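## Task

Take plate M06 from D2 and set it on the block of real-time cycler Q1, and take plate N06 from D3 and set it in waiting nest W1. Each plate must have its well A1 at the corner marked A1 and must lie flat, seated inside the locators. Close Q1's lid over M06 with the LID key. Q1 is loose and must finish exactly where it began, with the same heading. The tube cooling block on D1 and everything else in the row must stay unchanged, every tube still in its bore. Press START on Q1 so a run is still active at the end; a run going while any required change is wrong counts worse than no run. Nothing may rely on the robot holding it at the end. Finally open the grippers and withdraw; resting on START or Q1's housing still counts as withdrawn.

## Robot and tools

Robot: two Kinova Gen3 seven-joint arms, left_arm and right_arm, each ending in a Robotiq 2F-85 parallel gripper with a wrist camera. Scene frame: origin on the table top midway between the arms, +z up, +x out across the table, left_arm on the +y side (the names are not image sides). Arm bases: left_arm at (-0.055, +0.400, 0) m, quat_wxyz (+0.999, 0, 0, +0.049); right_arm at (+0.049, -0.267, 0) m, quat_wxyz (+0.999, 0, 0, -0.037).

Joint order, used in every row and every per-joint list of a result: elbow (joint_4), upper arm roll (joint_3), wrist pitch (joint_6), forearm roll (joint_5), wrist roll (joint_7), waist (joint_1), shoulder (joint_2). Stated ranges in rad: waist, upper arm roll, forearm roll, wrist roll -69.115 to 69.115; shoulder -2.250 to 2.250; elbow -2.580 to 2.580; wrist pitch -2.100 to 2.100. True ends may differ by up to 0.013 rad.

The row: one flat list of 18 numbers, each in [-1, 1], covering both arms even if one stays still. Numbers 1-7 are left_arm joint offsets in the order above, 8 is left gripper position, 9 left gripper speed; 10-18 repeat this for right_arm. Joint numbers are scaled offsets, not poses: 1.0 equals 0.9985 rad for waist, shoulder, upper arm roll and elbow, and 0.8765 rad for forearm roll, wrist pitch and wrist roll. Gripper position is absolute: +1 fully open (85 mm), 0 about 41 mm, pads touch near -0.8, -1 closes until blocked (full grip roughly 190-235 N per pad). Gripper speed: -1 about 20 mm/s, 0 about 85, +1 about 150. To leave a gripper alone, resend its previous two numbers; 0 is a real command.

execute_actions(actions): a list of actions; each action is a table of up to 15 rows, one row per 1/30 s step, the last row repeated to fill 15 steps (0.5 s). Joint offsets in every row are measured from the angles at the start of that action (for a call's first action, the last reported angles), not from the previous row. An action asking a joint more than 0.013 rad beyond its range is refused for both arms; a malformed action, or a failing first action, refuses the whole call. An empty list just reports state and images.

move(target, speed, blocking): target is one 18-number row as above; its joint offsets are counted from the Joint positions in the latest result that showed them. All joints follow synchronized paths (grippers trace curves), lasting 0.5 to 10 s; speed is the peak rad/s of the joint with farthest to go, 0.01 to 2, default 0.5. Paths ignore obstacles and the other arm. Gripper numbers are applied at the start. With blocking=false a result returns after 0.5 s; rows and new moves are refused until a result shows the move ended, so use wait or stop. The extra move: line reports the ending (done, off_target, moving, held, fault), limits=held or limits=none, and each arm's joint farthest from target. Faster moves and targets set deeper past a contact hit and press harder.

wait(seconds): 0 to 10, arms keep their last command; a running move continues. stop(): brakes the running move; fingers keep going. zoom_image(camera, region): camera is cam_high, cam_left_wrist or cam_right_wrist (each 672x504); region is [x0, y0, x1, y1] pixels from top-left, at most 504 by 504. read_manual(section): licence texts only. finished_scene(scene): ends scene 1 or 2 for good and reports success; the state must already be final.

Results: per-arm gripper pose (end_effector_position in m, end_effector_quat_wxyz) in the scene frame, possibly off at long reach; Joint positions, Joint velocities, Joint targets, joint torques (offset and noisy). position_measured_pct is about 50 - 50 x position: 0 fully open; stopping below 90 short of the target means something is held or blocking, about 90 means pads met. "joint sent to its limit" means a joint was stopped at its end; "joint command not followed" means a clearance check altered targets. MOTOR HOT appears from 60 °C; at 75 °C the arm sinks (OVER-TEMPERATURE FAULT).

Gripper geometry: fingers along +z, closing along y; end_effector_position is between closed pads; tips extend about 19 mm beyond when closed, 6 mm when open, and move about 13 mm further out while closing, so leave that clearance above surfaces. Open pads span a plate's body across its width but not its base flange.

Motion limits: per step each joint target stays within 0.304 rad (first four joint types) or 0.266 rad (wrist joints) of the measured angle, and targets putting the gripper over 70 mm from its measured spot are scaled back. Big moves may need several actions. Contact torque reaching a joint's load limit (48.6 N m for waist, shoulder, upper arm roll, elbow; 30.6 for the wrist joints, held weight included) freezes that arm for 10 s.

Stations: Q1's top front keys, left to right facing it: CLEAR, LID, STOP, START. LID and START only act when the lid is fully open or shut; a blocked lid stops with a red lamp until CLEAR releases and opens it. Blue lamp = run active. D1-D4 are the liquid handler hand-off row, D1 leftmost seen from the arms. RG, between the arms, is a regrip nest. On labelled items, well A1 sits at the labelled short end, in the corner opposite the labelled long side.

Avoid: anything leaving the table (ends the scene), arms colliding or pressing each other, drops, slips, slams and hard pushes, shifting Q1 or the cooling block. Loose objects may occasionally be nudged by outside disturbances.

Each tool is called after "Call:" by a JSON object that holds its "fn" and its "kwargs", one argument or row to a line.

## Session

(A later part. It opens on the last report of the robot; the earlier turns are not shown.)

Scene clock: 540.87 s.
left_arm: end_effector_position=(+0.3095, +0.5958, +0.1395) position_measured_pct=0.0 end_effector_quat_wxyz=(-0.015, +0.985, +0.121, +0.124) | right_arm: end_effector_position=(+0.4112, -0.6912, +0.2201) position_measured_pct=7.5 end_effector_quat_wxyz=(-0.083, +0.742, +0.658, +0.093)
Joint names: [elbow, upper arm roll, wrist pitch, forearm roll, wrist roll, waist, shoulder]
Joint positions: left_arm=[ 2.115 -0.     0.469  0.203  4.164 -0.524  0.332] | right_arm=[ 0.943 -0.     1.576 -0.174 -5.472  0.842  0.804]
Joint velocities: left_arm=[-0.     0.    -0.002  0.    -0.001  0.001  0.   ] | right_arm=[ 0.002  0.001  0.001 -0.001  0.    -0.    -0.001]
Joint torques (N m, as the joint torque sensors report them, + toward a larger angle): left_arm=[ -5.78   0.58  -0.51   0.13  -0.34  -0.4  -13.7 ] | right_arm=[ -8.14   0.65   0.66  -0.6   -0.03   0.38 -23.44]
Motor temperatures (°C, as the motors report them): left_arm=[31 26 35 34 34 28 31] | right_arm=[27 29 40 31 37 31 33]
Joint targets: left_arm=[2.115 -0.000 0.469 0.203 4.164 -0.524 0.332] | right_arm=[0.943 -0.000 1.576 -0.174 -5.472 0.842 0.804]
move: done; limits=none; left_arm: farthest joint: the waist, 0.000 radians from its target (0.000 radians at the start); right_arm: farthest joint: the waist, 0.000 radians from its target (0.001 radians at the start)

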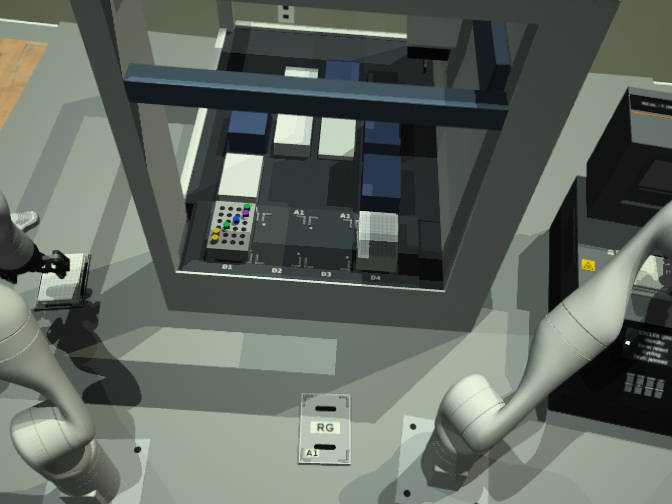

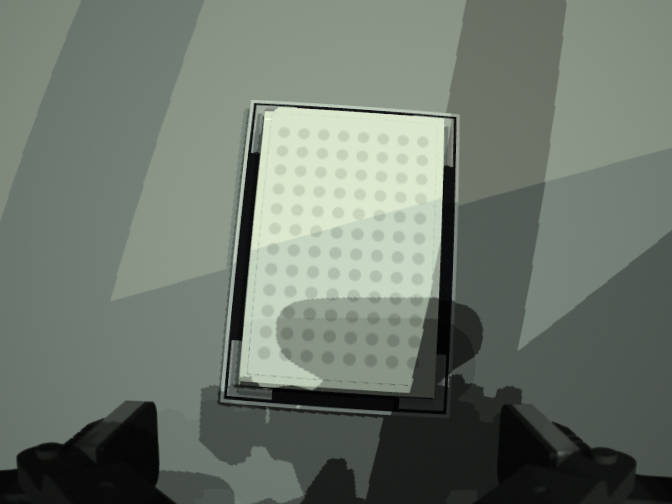

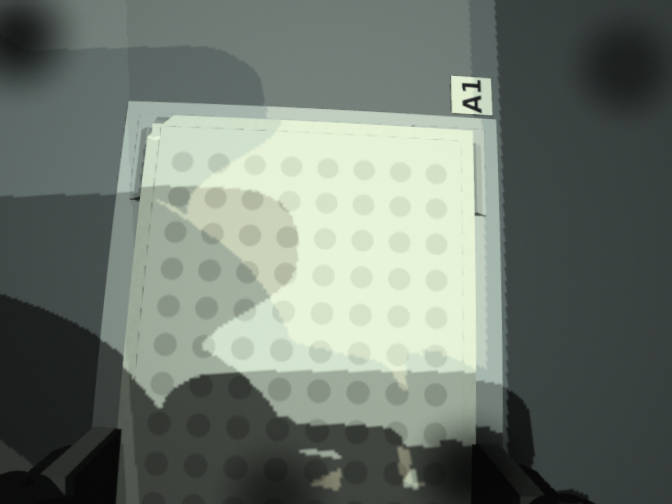

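Call:
{"fn": "move", "kwargs": {
  "target": [0,0,0,0,0,0,0,1,-1, 0.0045,0,-0.0062,0,0.0011,0,0.001,0.8,-1],
  "speed": 0.012
}}

Scene clock: 544.30 s.
left_arm: end_effector_position=(+0.3095, +0.5958, +0.1395) position_measured_pct=0.0 end_effector_quat_wxyz=(-0.015, +0.985, +0.121, +0.124) | right_arm: end_effector_position=(+0.4112, -0.6912, +0.2200) position_measured_pct=7.5 end_effector_quat_wxyz=(-0.082, +0.742, +0.659, +0.093)
Joint names: [elbow, upper arm roll, wrist pitch, forearm roll, wrist roll, waist, shoulder]
Joint positions: left_arm=[ 2.115 -0.     0.469  0.203  4.164 -0.524  0.332] | right_arm=[ 0.947 -0.     1.572 -0.174 -5.471  0.842  0.802]
Joint velocities: left_arm=[ 0.    -0.     0.001 -0.     0.    -0.     0.   ] | right_arm=[-0.    -0.     0.001 -0.001  0.001  0.001 -0.   ]
Joint torques (N m, as the joint torque sensors report them, + toward a larger angle): left_arm=[ -5.47   0.41  -0.6   -0.05  -0.22  -0.2  -13.52] | right_arm=[ -7.49   0.63   0.04  -0.65   0.1    0.26 -21.39]
Motor temperatures (°C, as the motors report them): left_arm=[31 26 35 34 34 28 31] | right_arm=[27 29 40 31 37 31 33]
Joint targets: left_arm=[2.115 -0.000 0.469 0.203 4.164 -0.524 0.332] | right_arm=[0.948 -0.000 1.571 -0.174 -5.471 0.842 0.805]
move: done; limits=none; left_arm: farthest joint: the waist, 0.000 radians from its target (0.000 radians at the start); right_arm: farthest joint: the shoulder, 0.003 radians from its target (0.001 radians at the start)

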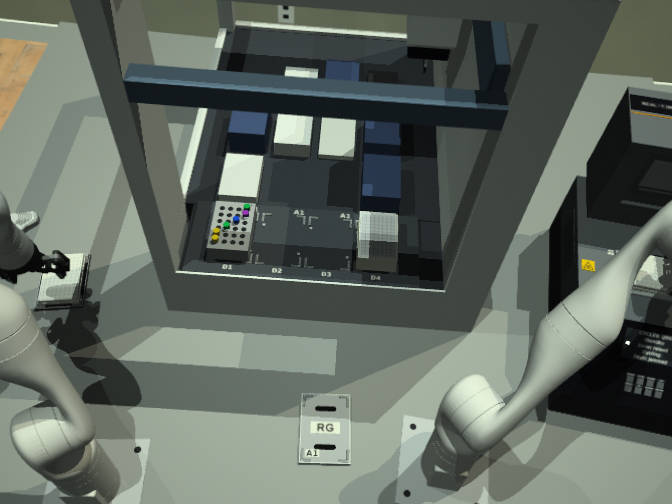

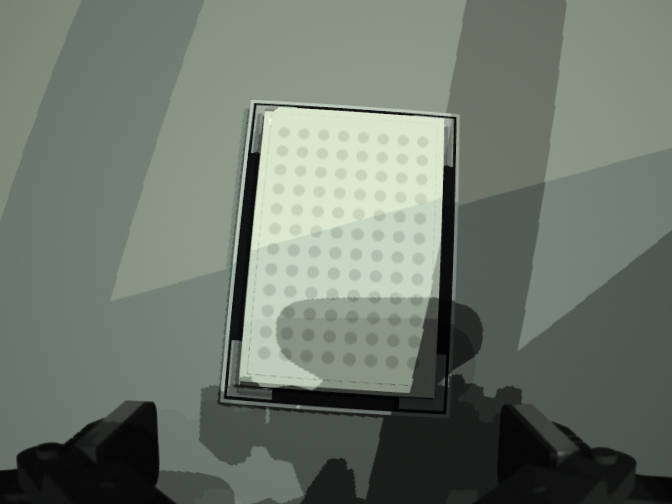

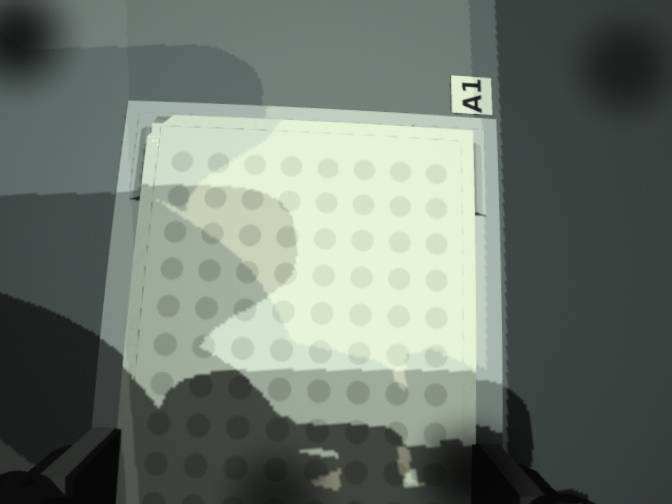

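Call:
{"fn": "move", "kwargs": {
  "target": [0,0,0,0,0,0,0,1,-1, 0,0,0,0,0,0,0,1,-1]
}}

Call:
{"fn": "move", "kwargs": {
  "target": [0,0,0,0,0,0,0,1,-1, -0.062,0,0.082,0,-0.0143,0,-0.011,1,-1],
  "speed": 0.1
}}

Scene clock: 548.60 s.
left_arm: end_effector_position=(+0.3095, +0.5958, +0.1395) position_measured_pct=0.0 end_effector_quat_wxyz=(-0.015, +0.985, +0.121, +0.124) | right_arm: end_effector_position=(+0.4112, -0.6912, +0.2200) position_measured_pct=0.0 end_effector_quat_wxyz=(-0.082, +0.742, +0.659, +0.093)
Joint names: [elbow, upper arm roll, wrist pitch, forearm roll, wrist roll, waist, shoulder]
Joint positions: left_arm=[ 2.115 -0.     0.469  0.203  4.164 -0.524  0.332] | right_arm=[ 0.947 -0.     1.572 -0.174 -5.471  0.842  0.802]
Joint velocities: left_arm=[-0.    -0.    -0.002 -0.001  0.    -0.    -0.   ] | right_arm=[ 0.    -0.     0.002 -0.001  0.001  0.001 -0.   ]
Joint torques (N m, as the joint torque sensors report them, + toward a larger angle): left_arm=[ -5.4    0.48  -0.5    0.04  -0.16  -0.56 -13.91] | right_arm=[ -8.14   0.71   0.68  -0.63   0.     0.28 -23.63]
Motor temperatures (°C, as the motors report them): left_arm=[31 26 35 34 34 28 31] | right_arm=[27 29 40 31 37 31 33]
Joint targets: left_arm=[2.115 -0.000 0.469 0.203 4.164 -0.524 0.332] | right_arm=[0.947 -0.000 1.572 -0.174 -5.471 0.842 0.802]
move: done; limits=none; left_arm: farthest joint: the waist, 0.000 radians from its target (0.000 radians at the start); right_arm: farthest joint: the waist, 0.000 radians from its target (0.000 radians at the start)

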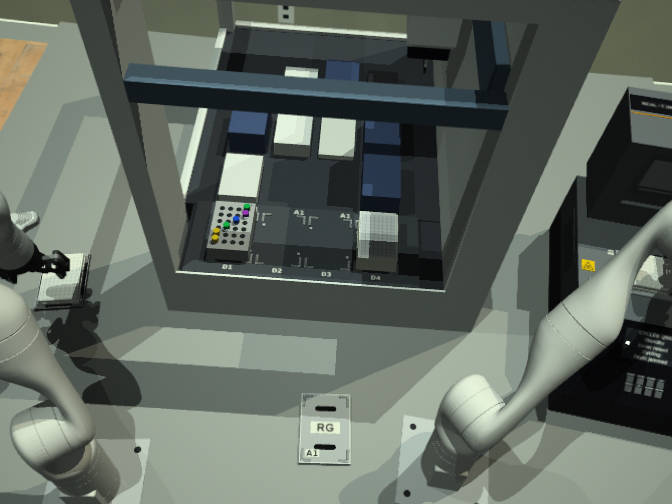

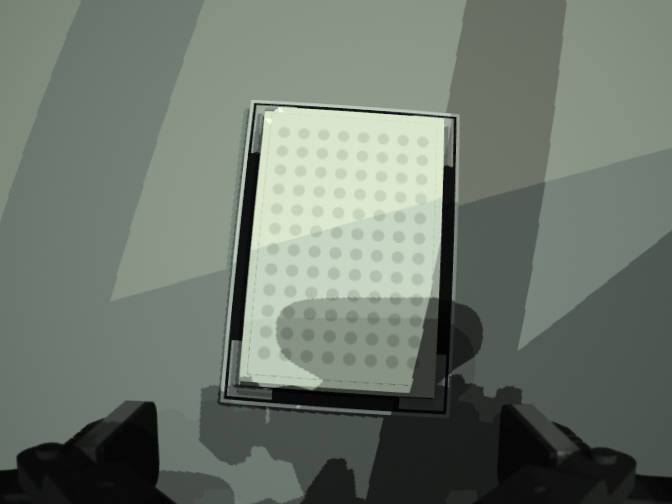

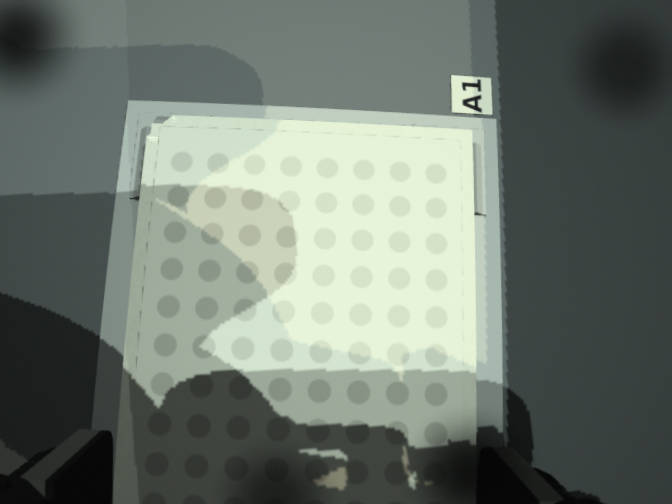

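Scene clock: 549.60 s.
left_arm: end_effector_position=(+0.3095, +0.5958, +0.1395) position_measured_pct=0.0 end_effector_quat_wxyz=(-0.015, +0.985, +0.121, +0.124) | right_arm: end_effector_position=(+0.4111, -0.6913, +0.2460) position_measured_pct=0.0 end_effector_quat_wxyz=(-0.082, +0.742, +0.659, +0.093)
Joint names: [elbow, upper arm roll, wrist pitch, forearm roll, wrist roll, waist, shoulder]
Joint positions: left_arm=[ 2.115 -0.     0.469  0.203  4.164 -0.524  0.332] | right_arm=[ 0.885 -0.     1.644 -0.174 -5.483  0.842  0.791]
Joint velocities: left_arm=[-0.     0.     0.001 -0.     0.     0.     0.   ] | right_arm=[-0.002 -0.     0.    -0.002  0.    -0.001  0.   ]
Joint torques (N m, as the joint torque sensors report them, + toward a larger angle): left_arm=[ -5.56   0.43  -0.33   0.18  -0.38  -0.03 -13.64] | right_arm=[ -8.15   0.73   0.66  -0.68  -0.02   0.36 -23.91]
Motor temperatures (°C, as the motors report them): left_arm=[31 26 35 34 34 28 31] | right_arm=[27 29 40 31 37 31 33]
Joint targets: left_arm=[2.115 -0.000 0.469 0.203 4.164 -0.524 0.332] | right_arm=[0.885 -0.000 1.644 -0.174 -5.483 0.842 0.791]
move: done; limits=none; left_arm: farthest joint: the waist, 0.000 radians from its target (0.000 radians at the start); right_arm: farthest joint: the waist, 0.000 radians from its target (0.000 radians at the start)

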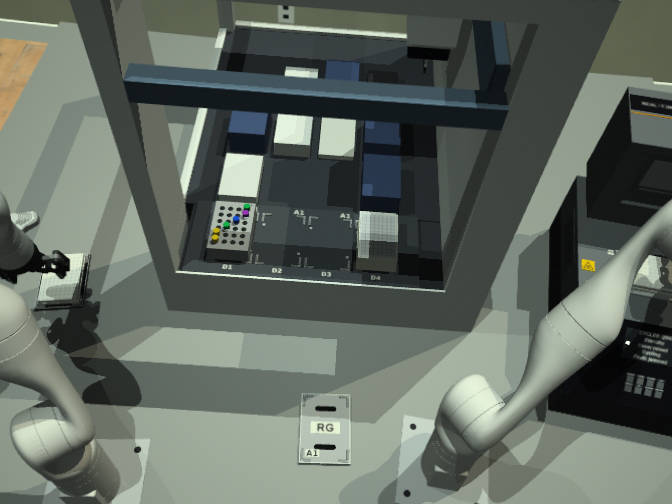

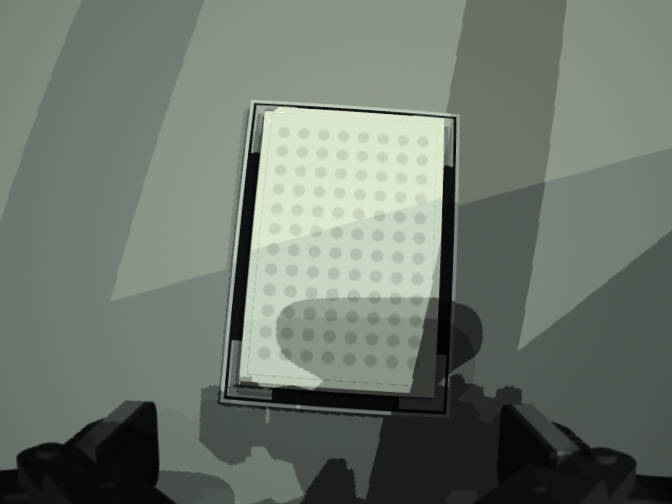

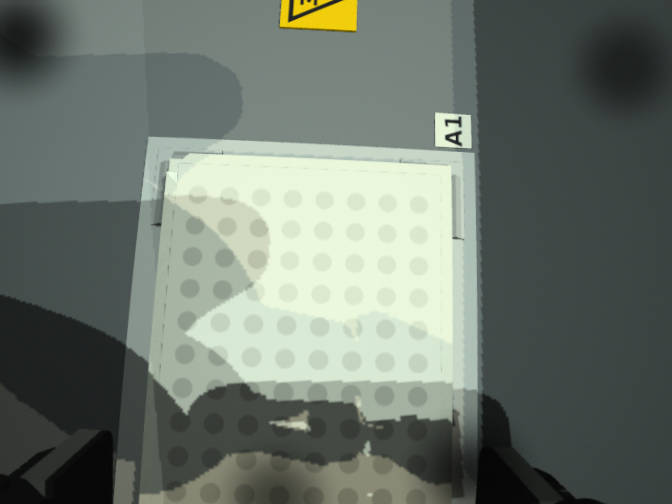

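Call:
{"fn": "move", "kwargs": {
  "target": [0,0,0,0,0,0,0,1,-1, 0.7561,0,-0.5898,-0.1312,-1.0,0.2634,-0.5508,-0.85,-0.3],
  "speed": 0.7
}}

Scene clock: 555.67 s.
left_arm: end_effector_position=(+0.3095, +0.5958, +0.1395) position_measured_pct=0.0 end_effector_quat_wxyz=(-0.015, +0.985, +0.121, +0.124) | right_arm: end_effector_position=(+0.2699, -0.6569, +0.2999) position_measured_pct=90.5 end_effector_quat_wxyz=(+0.033, +0.983, +0.103, +0.146)
Joint names: [elbow, upper arm roll, wrist pitch, forearm roll, wrist roll, waist, shoulder]
Joint positions: left_arm=[ 2.115 -0.     0.469  0.203  4.164 -0.524  0.332] | right_arm=[ 1.64  -0.     1.127 -0.289 -6.36   1.105  0.241]
Joint velocities: left_arm=[ 0.     0.    -0.     0.001 -0.001 -0.002 -0.   ] | right_arm=[ 0.     0.001 -0.001  0.    -0.001  0.002 -0.003]
Joint torques (N m, as the joint torque sensors report them, + toward a larger angle): left_arm=[ -5.84   0.58  -0.38   0.28  -0.07  -0.44 -13.69] | right_arm=[ -8.77   0.51  -0.16  -0.79  -0.01   0.18 -14.58]
Motor temperatures (°C, as the motors report them): left_arm=[31 26 35 34 34 28 31] | right_arm=[27 29 40 31 37 31 33]
Joint targets: left_arm=[2.115 -0.000 0.469 0.203 4.164 -0.524 0.332] | right_arm=[1.640 -0.000 1.127 -0.289 -6.360 1.105 0.241]
move: done; limits=none; left_arm: farthest joint: the waist, 0.000 radians from its target (0.000 radians at the start); right_arm: farthest joint: the waist, 0.000 radians from its target (0.263 radians at the start)

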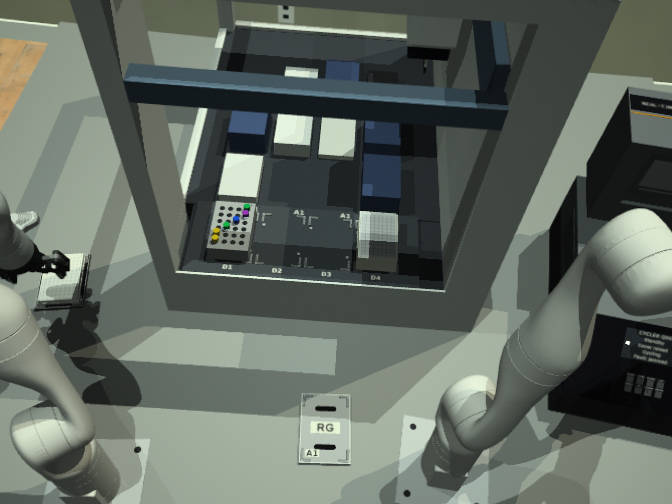

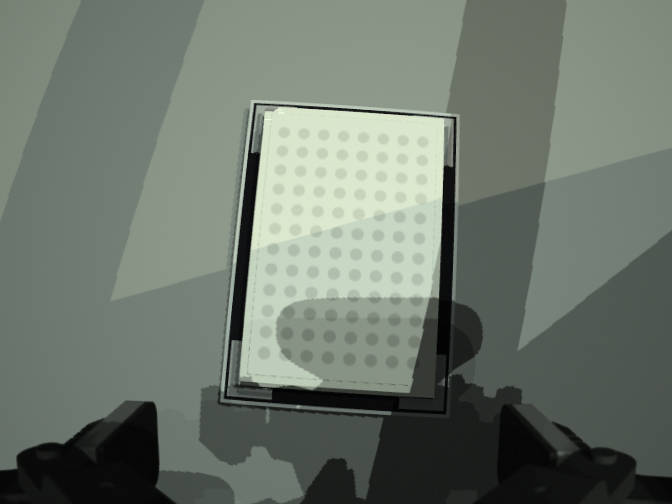

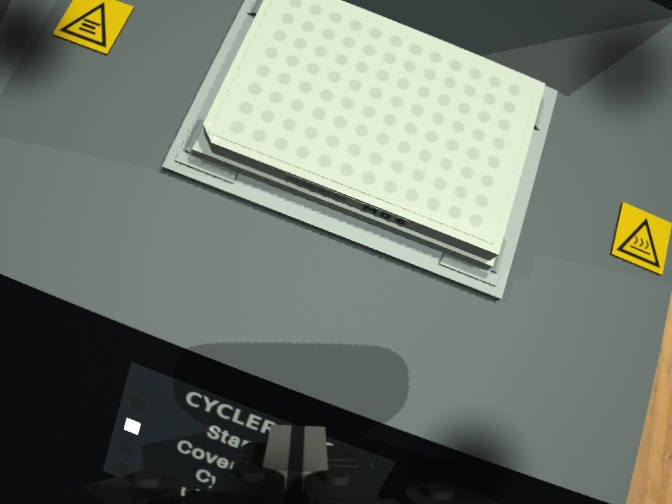

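Call:
{"fn": "zoom_image", "kwargs": {
  "camera": "cam_right_wrist",
  "region": [400, 60, 580, 310]
}}

Call:
{"fn": "zoom_image", "kwargs": {
  "camera": "cam_right_wrist",
  "region": [150, 60, 330, 220]
}}

Region (400, 60, 580, 310) of cam_right_wrist's 672x504 image, scaled by 2.016; it fills the left 363 columns of this view, and the rest is white.

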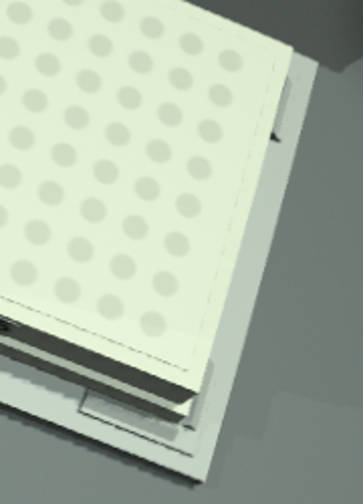

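Region (150, 60, 330, 220) of cam_right_wrist's 672x504 image, scaled by 2.800.

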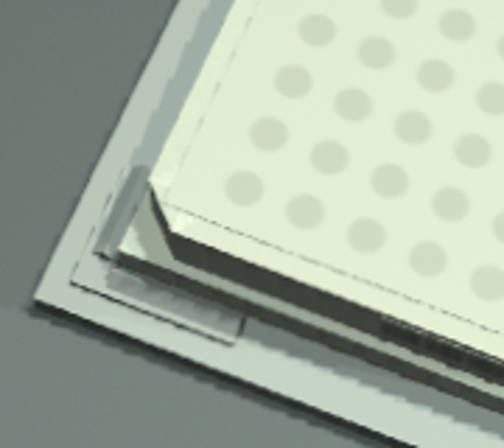

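Call:
{"fn": "move", "kwargs": {
  "target": [0,0,0,0,0,0,0,1,-1, 0.3105,0,-0.4515,-0.1674,0.105,0.2071,0.1753,-0.85,-0.3],
  "speed": 0.4
}}

Scene clock: 577.83 s.
left_arm: end_effector_position=(+0.3095, +0.5958, +0.1395) position_measured_pct=0.0 end_effector_quat_wxyz=(-0.015, +0.985, +0.121, +0.124) | right_arm: end_effector_position=(+0.1878, -0.6659, +0.1477) position_measured_pct=90.5 end_effector_quat_wxyz=(+0.009, +0.987, -0.059, +0.149)
Joint names: [elbow, upper arm roll, wrist pitch, forearm roll, wrist roll, waist, shoulder]
Joint positions: left_arm=[ 2.115 -0.     0.469  0.203  4.164 -0.524  0.332] | right_arm=[ 1.95  -0.     0.731 -0.436 -6.268  1.311  0.416]
Joint velocities: left_arm=[ 0.    -0.     0.001  0.001  0.     0.001 -0.   ] | right_arm=[0.001 0.001 0.001 0.    0.001 0.004 0.002]
Joint torques (N m, as the joint torque sensors report them, + toward a larger angle): left_arm=[ -6.03   0.65  -0.35   0.3   -0.49  -0.42 -13.68] | right_arm=[ -6.44   0.47   0.2   -0.76   0.02   0.31 -15.18]
Motor temperatures (°C, as the motors report them): left_arm=[31 26 35 34 34 28 31] | right_arm=[27 29 40 31 37 31 33]
Joint targets: left_arm=[2.115 -0.000 0.469 0.203 4.164 -0.524 0.332] | right_arm=[1.950 -0.000 0.731 -0.436 -6.268 1.312 0.416]
move: done; limits=none; left_arm: farthest joint: the waist, 0.000 radians from its target (0.000 radians at the start); right_arm: farthest joint: the waist, 0.000 radians from its target (0.207 radians at the start)

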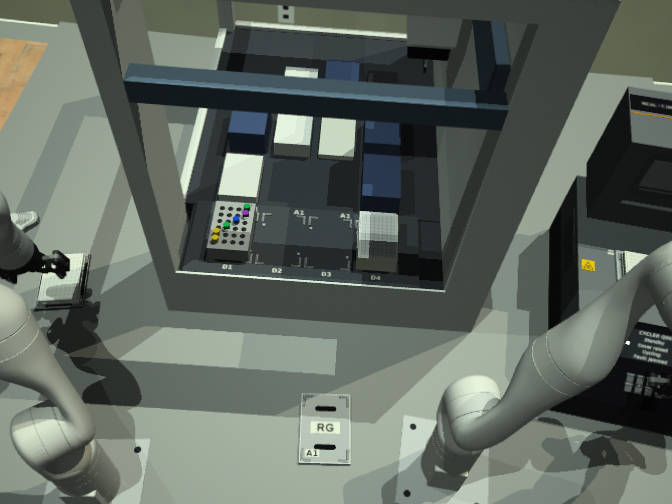

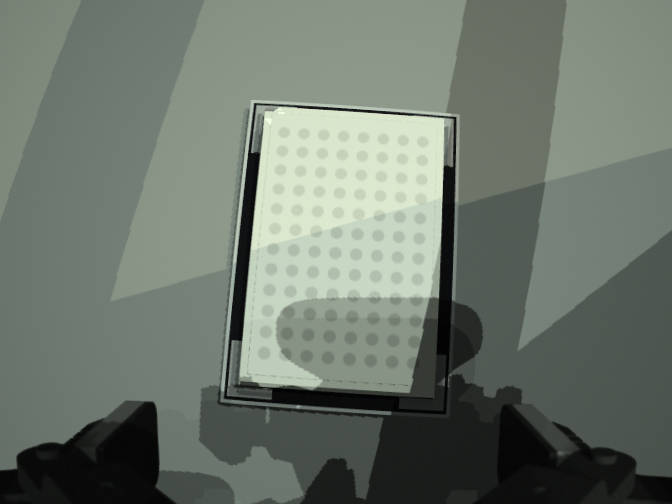

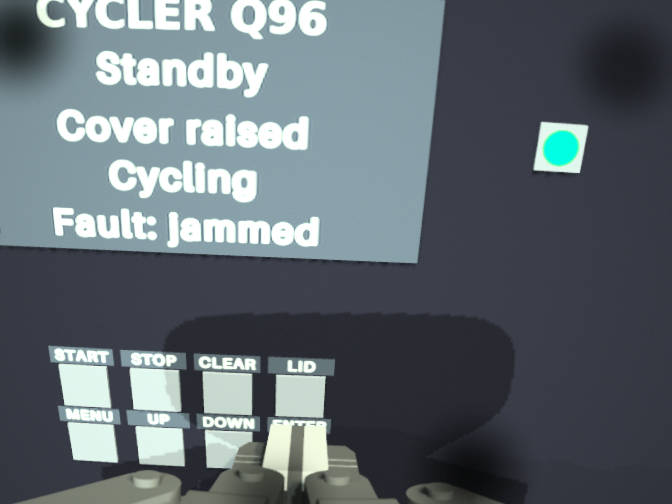

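Call:
{"fn": "move", "kwargs": {
  "target": [0,0,0,0,0,0,0,1,-1, 0.0058,0,-0.0365,-0.0161,-0.002,-0.0214,0.0226,-0.85,-0.3],
  "speed": 0.03
}}

Call:
{"fn": "move", "kwargs": {
  "target": [0,0,0,0,0,0,0,1,-1, -0.0057,0,0.033,0.0147,0.002,0.0195,-0.021,-0.85,-0.3],
  "speed": 0.08
}}

Scene clock: 582.10 s.
left_arm: end_effector_position=(+0.3095, +0.5958, +0.1395) position_measured_pct=0.0 end_effector_quat_wxyz=(-0.015, +0.985, +0.121, +0.124) | right_arm: end_effector_position=(+0.1955, -0.6669, +0.1388) position_measured_pct=90.5 end_effector_quat_wxyz=(+0.010, +0.987, -0.060, +0.149)
Joint names: [elbow, upper arm roll, wrist pitch, forearm roll, wrist roll, waist, shoulder]
Joint positions: left_arm=[ 2.115 -0.     0.469  0.203  4.164 -0.524  0.332] | right_arm=[ 1.956  0.001  0.701 -0.449 -6.27   1.291  0.435]
Joint velocities: left_arm=[ 0.  0.  0. -0. -0.  0.  0.] | right_arm=[ 0.    -0.002  0.003 -0.     0.002 -0.     0.   ]
Joint torques (N m, as the joint torque sensors report them, + toward a larger angle): left_arm=[ -5.42   0.55  -0.59   0.02  -0.21  -0.61 -14.14] | right_arm=[ -6.73  -0.28  -0.67  -1.06  -0.09  -0.79 -12.82]
Motor temperatures (°C, as the motors report them): left_arm=[31 26 35 34 34 28 31] | right_arm=[27 29 40 31 37 31 33]
Joint targets: left_arm=[2.115 -0.000 0.469 0.203 4.164 -0.524 0.332] | right_arm=[1.956 -0.000 0.699 -0.450 -6.270 1.290 0.439]
move: done; limits=none; left_arm: farthest joint: the waist, 0.000 radians from its target (0.000 radians at the start); right_arm: farthest joint: the shoulder, 0.003 radians from its target (0.022 radians at the start)

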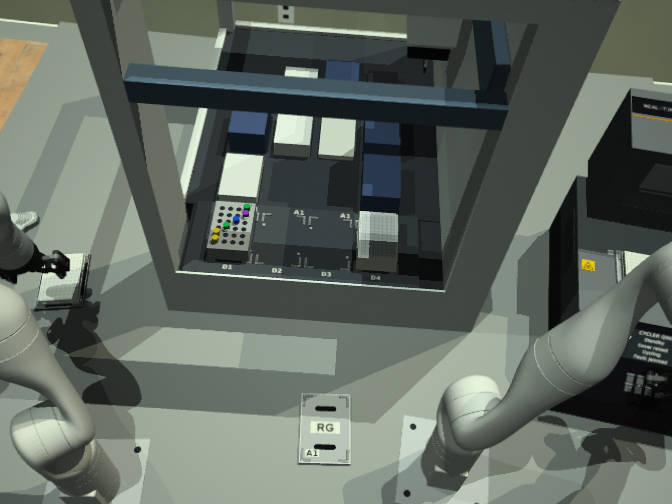

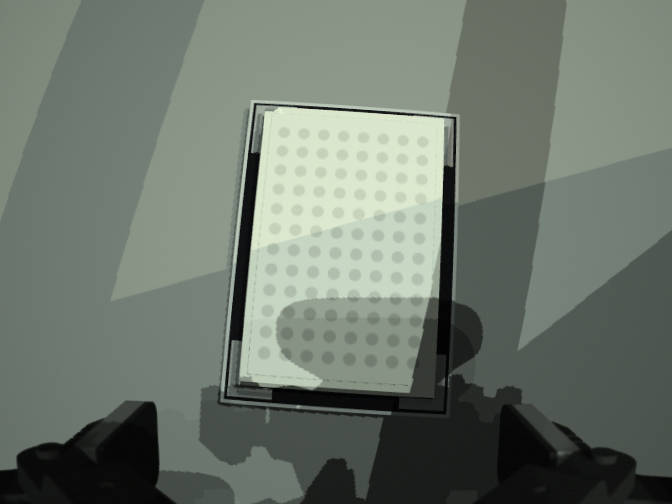

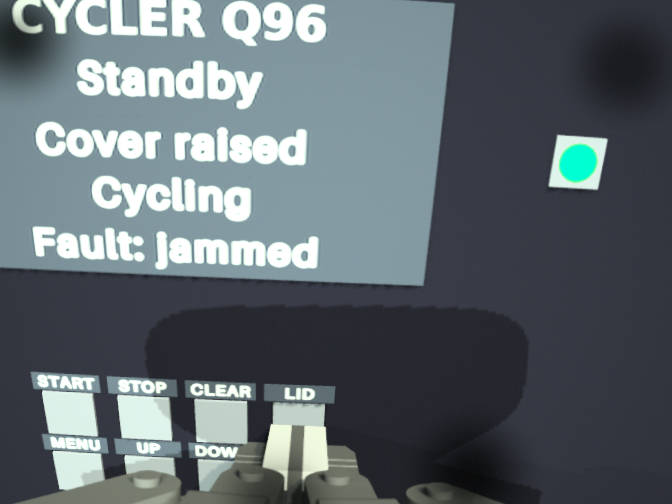

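Scene clock: 582.83 s.
left_arm: end_effector_position=(+0.3095, +0.5958, +0.1395) position_measured_pct=0.0 end_effector_quat_wxyz=(-0.015, +0.985, +0.121, +0.124) | right_arm: end_effector_position=(+0.1876, -0.6662, +0.1482) position_measured_pct=90.5 end_effector_quat_wxyz=(+0.010, +0.987, -0.059, +0.149)
Joint names: [elbow, upper arm roll, wrist pitch, forearm roll, wrist roll, waist, shoulder]
Joint positions: left_arm=[ 2.115 -0.     0.469  0.203  4.164 -0.524  0.332] | right_arm=[ 1.951  0.001  0.73  -0.436 -6.268  1.311  0.415]
Joint velocities: left_arm=[-0.    -0.    -0.001  0.     0.    -0.    -0.   ] | right_arm=[-0.004  0.001 -0.003 -0.001 -0.     0.002 -0.001]
Joint torques (N m, as the joint torque sensors report them, + toward a larger angle): left_arm=[ -5.61   0.29  -0.28   0.14  -0.35  -0.27 -13.92] | right_arm=[ -6.34   0.44   0.13  -0.77  -0.04   0.25 -15.48]
Motor temperatures (°C, as the motors report them): left_arm=[31 26 35 34 34 28 31] | right_arm=[27 29 40 31 37 31 33]
Joint targets: left_arm=[2.115 -0.000 0.469 0.203 4.164 -0.524 0.332] | right_arm=[1.951 0.001 0.730 -0.436 -6.268 1.311 0.414]
move: done; limits=none; left_arm: farthest joint: the waist, 0.000 radians from its target (0.000 radians at the start); right_arm: farthest joint: the waist, 0.000 radians from its target (0.019 radians at the start)

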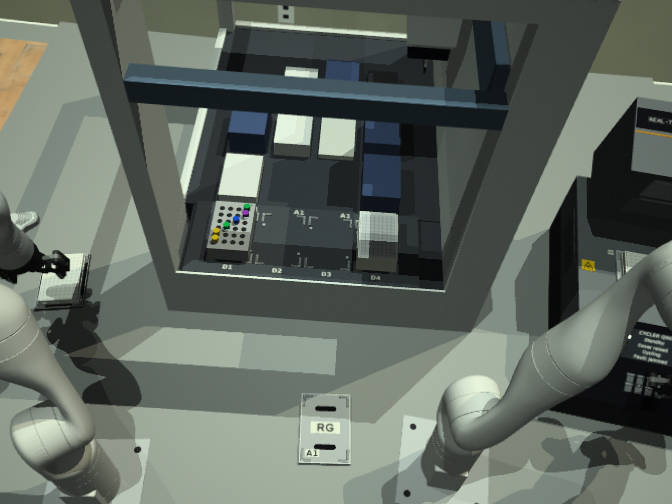

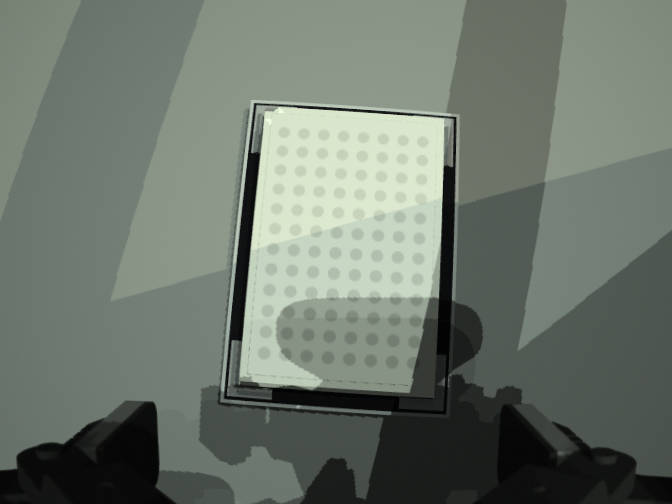

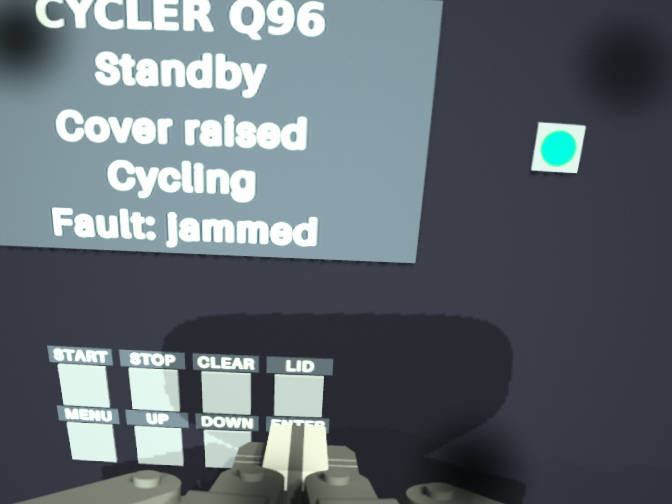

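Call:
{"fn": "move", "kwargs": {
  "target": [0.05,0,0.15,0,0,0,-0.17,1,-1, 0.1687,-0.001,-0.0879,-0.0426,0,-0.0503,-0.0976,-0.85,-0.3],
  "speed": 0.2
}}

Scene clock: 604.80 s.
left_arm: end_effector_position=(+0.2771, +0.5637, +0.1826) position_measured_pct=0.0 end_effector_quat_wxyz=(-0.004, +0.986, +0.114, +0.125) | right_arm: end_effector_position=(+0.1946, -0.6094, +0.1477) position_measured_pct=90.5 end_effector_quat_wxyz=(+0.009, +0.987, -0.059, +0.149)
Joint names: [elbow, upper arm roll, wrist pitch, forearm roll, wrist roll, waist, shoulder]
Joint positions: left_arm=[ 2.165 -0.     0.601  0.203  4.164 -0.524  0.163] | right_arm=[ 2.119 -0.     0.653 -0.473 -6.268  1.261  0.317]
Joint velocities: left_arm=[ 0.    -0.     0.001  0.    -0.    -0.002 -0.003] | right_arm=[ 0.     0.     0.    -0.     0.    -0.001 -0.002]
Joint torques (N m, as the joint torque sensors report them, + toward a larger angle): left_arm=[ -6.23   0.42  -0.44   0.29  -0.1   -0.64 -10.99] | right_arm=[ -5.96   0.62   0.2   -0.7    0.01   0.18 -12.57]
Motor temperatures (°C, as the motors report them): left_arm=[31 26 35 34 34 28 31] | right_arm=[27 29 40 31 37 31 32]
Joint targets: left_arm=[2.165 -0.000 0.601 0.203 4.164 -0.524 0.162] | right_arm=[2.119 -0.000 0.653 -0.473 -6.268 1.260 0.317]
move: done; limits=none; left_arm: farthest joint: the waist, 0.000 radians from its target (0.000 radians at the start); right_arm: farthest joint: the waist, 0.000 radians from its target (0.050 radians at the start)

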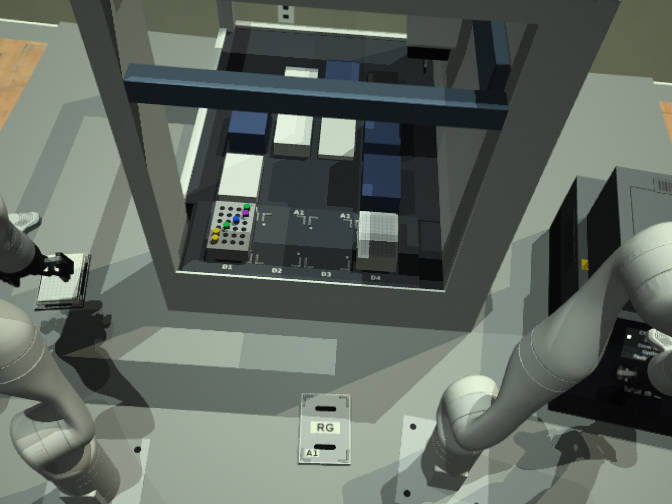

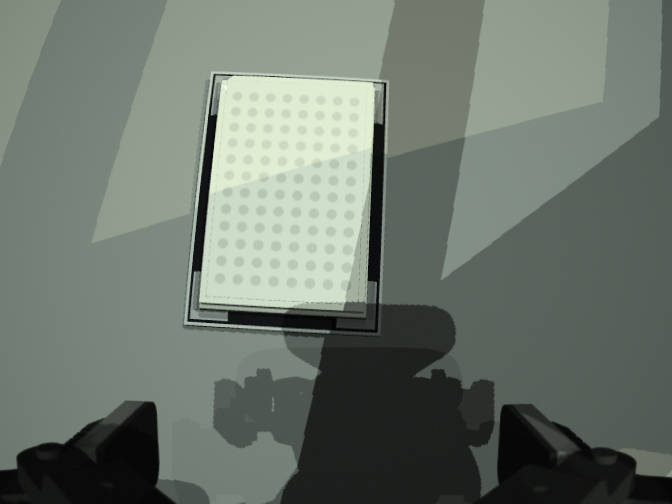

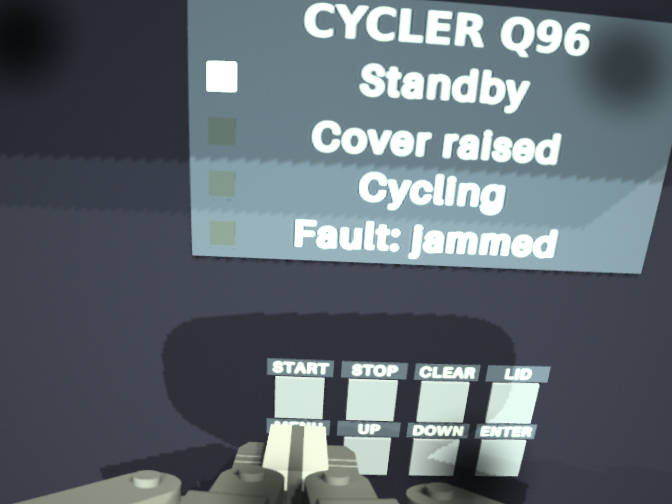

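Lid shut (Standby). Quick check of W1 and the row before starting.

Call:
{"fn": "zoom_image", "kwargs": {
  "camera": "cam_left_wrist",
  "region": [170, 240, 400, 350]
}}

Call:
{"fn": "zoom_image", "kwargs": {
  "camera": "cam_high",
  "region": [190, 185, 420, 290]
}}

Region (170, 240, 400, 350) of cam_left_wrist's 672x504 image, scaled by 2.191; it fills the top 241 rows of this view, and the rest is white.

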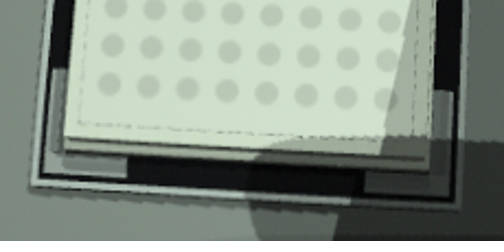

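Region (190, 185, 420, 290) of cam_high's 672x504 image, scaled by 2.191, with more detail than that image has; it fills the top 230 rows of this view, and the rest is white.

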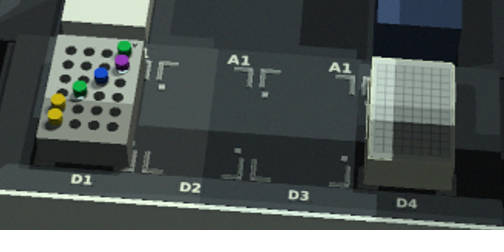

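Call:
{"fn": "move", "kwargs": {
  "target": [0,0,0,0,0,0,0,1,-1, 0.0063,0,-0.041,-0.0236,0.0025,-0.0244,0.0262,-0.85,-0.3],
  "speed": 0.035
}}

Call:
{"fn": "move", "kwargs": {
  "target": [0,0,0,0,0,0,0,1,-1, -0.025,0,0.16,0.085,0,0.095,-0.1,-0.85,-0.3],
  "speed": 0.2
}}

Scene clock: 613.47 s.
left_arm: end_effector_position=(+0.2771, +0.5637, +0.1826) position_measured_pct=0.0 end_effector_quat_wxyz=(-0.004, +0.986, +0.114, +0.125) | right_arm: end_effector_position=(+0.2022, -0.6103, +0.1389) position_measured_pct=90.5 end_effector_quat_wxyz=(+0.010, +0.987, -0.060, +0.149)
Joint names: [elbow, upper arm roll, wrist pitch, forearm roll, wrist roll, waist, shoulder]
Joint positions: left_arm=[ 2.165 -0.     0.601  0.203  4.164 -0.524  0.163] | right_arm=[ 2.126  0.001  0.619 -0.493 -6.266  1.238  0.339]
Joint velocities: left_arm=[ 0.    -0.    -0.002  0.     0.001 -0.     0.   ] | right_arm=[-0.     0.001 -0.001  0.001  0.001 -0.001  0.   ]
Joint torques (N m, as the joint torque sensors report them, + toward a larger angle): left_arm=[ -6.39   0.21  -0.47   0.1   -0.29  -0.12 -11.24] | right_arm=[-6.35 -0.46 -0.79 -1.16 -0.06 -0.91 -9.65]
Motor temperatures (°C, as the motors report them): left_arm=[31 26 35 34 34 28 31] | right_arm=[27 29 40 31 37 31 32]
Joint targets: left_arm=[2.165 -0.000 0.601 0.203 4.164 -0.524 0.163] | right_arm=[2.125 -0.000 0.617 -0.494 -6.266 1.236 0.343]
move: done; limits=none; left_arm: farthest joint: the waist, 0.000 radians from its target (0.000 radians at the start); right_arm: farthest joint: the shoulder, 0.004 radians from its target (0.026 radians at the start)

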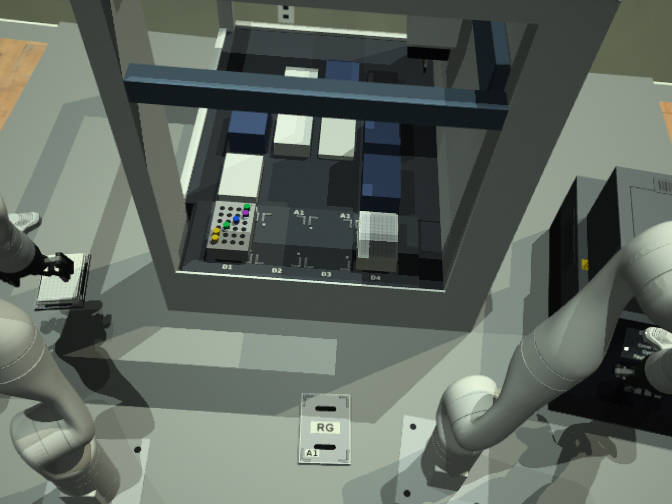

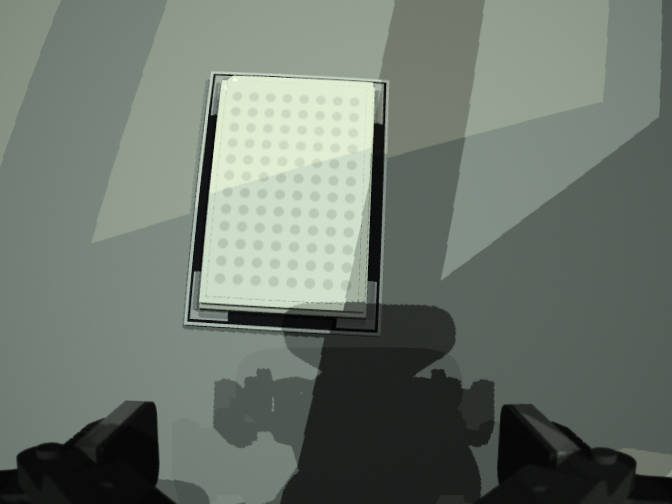

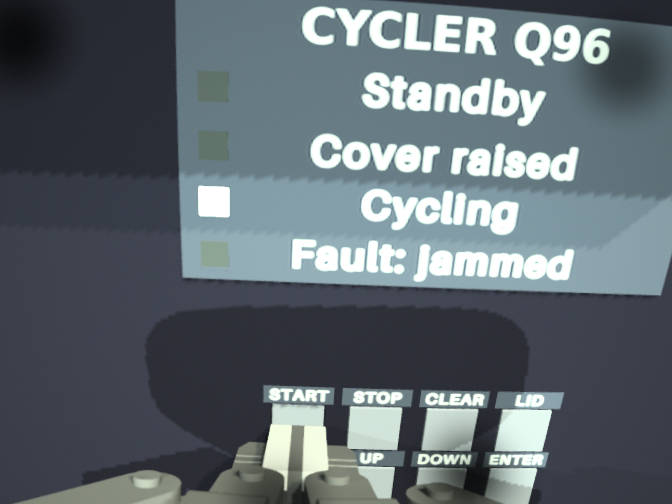

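Scene clock: 614.50 s.
left_arm: end_effector_position=(+0.2771, +0.5637, +0.1826) position_measured_pct=0.0 end_effector_quat_wxyz=(-0.004, +0.986, +0.114, +0.125) | right_arm: end_effector_position=(+0.1675, -0.6033, +0.1767) position_measured_pct=90.5 end_effector_quat_wxyz=(+0.009, +0.987, -0.059, +0.147)
Joint names: [elbow, upper arm roll, wrist pitch, forearm roll, wrist roll, waist, shoulder]
Joint positions: left_arm=[ 2.165 -0.     0.601  0.203  4.164 -0.524  0.163] | right_arm=[ 2.101  0.001  0.759 -0.419 -6.266  1.332  0.24 ]
Joint velocities: left_arm=[-0.    -0.    -0.001 -0.    -0.     0.    -0.   ] | right_arm=[ 0.    -0.001 -0.     0.001  0.001  0.005 -0.003]
Joint torques (N m, as the joint torque sensors report them, + toward a larger angle): left_arm=[ -6.24   0.36  -0.14   0.28  -0.27  -0.34 -10.86] | right_arm=[ -6.56   0.63   0.13  -0.72  -0.03   0.59 -11.72]
Motor temperatures (°C, as the motors report them): left_arm=[31 26 35 34 34 28 31] | right_arm=[27 29 40 31 37 31 32]
Joint targets: left_arm=[2.165 -0.000 0.601 0.203 4.164 -0.524 0.163] | right_arm=[2.101 0.001 0.759 -0.419 -6.266 1.333 0.240]
move: done; limits=none; left_arm: farthest joint: the waist, 0.000 radians from its target (0.000 radians at the start); right_arm: farthest joint: the waist, 0.001 radians from its target (0.095 radians at the start)

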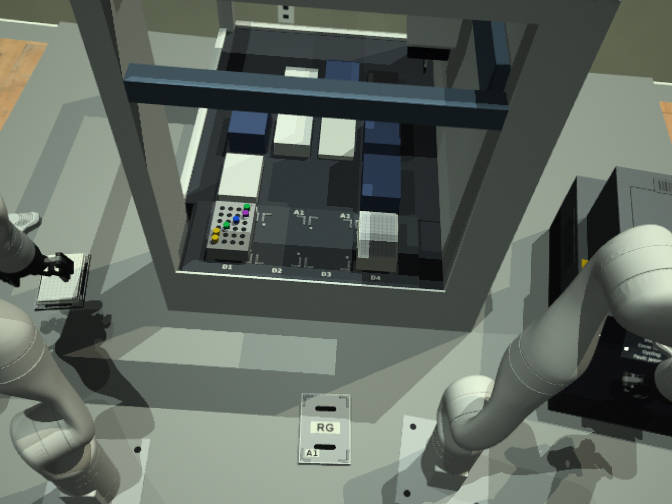

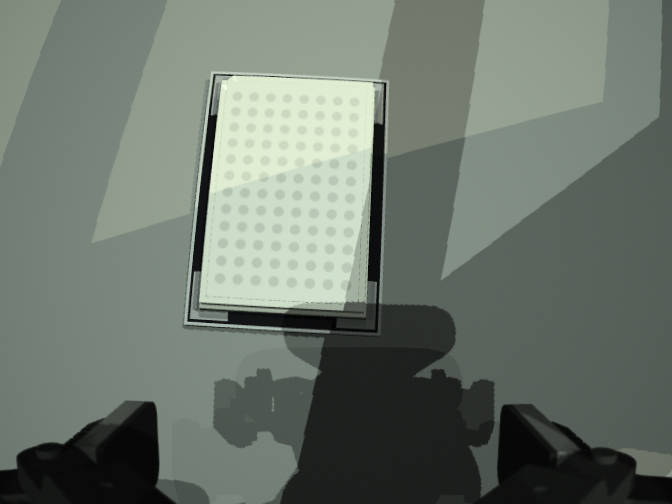

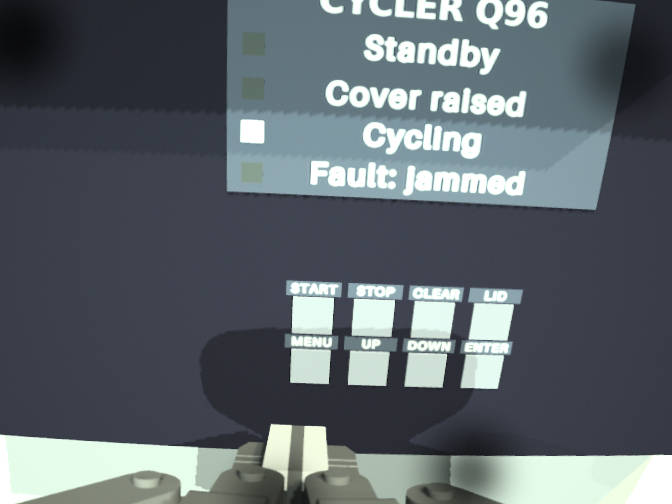

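Call:
{"fn": "finished_scene", "kwargs": {
  "scene": 2
}}

The scene is finished: the task was done.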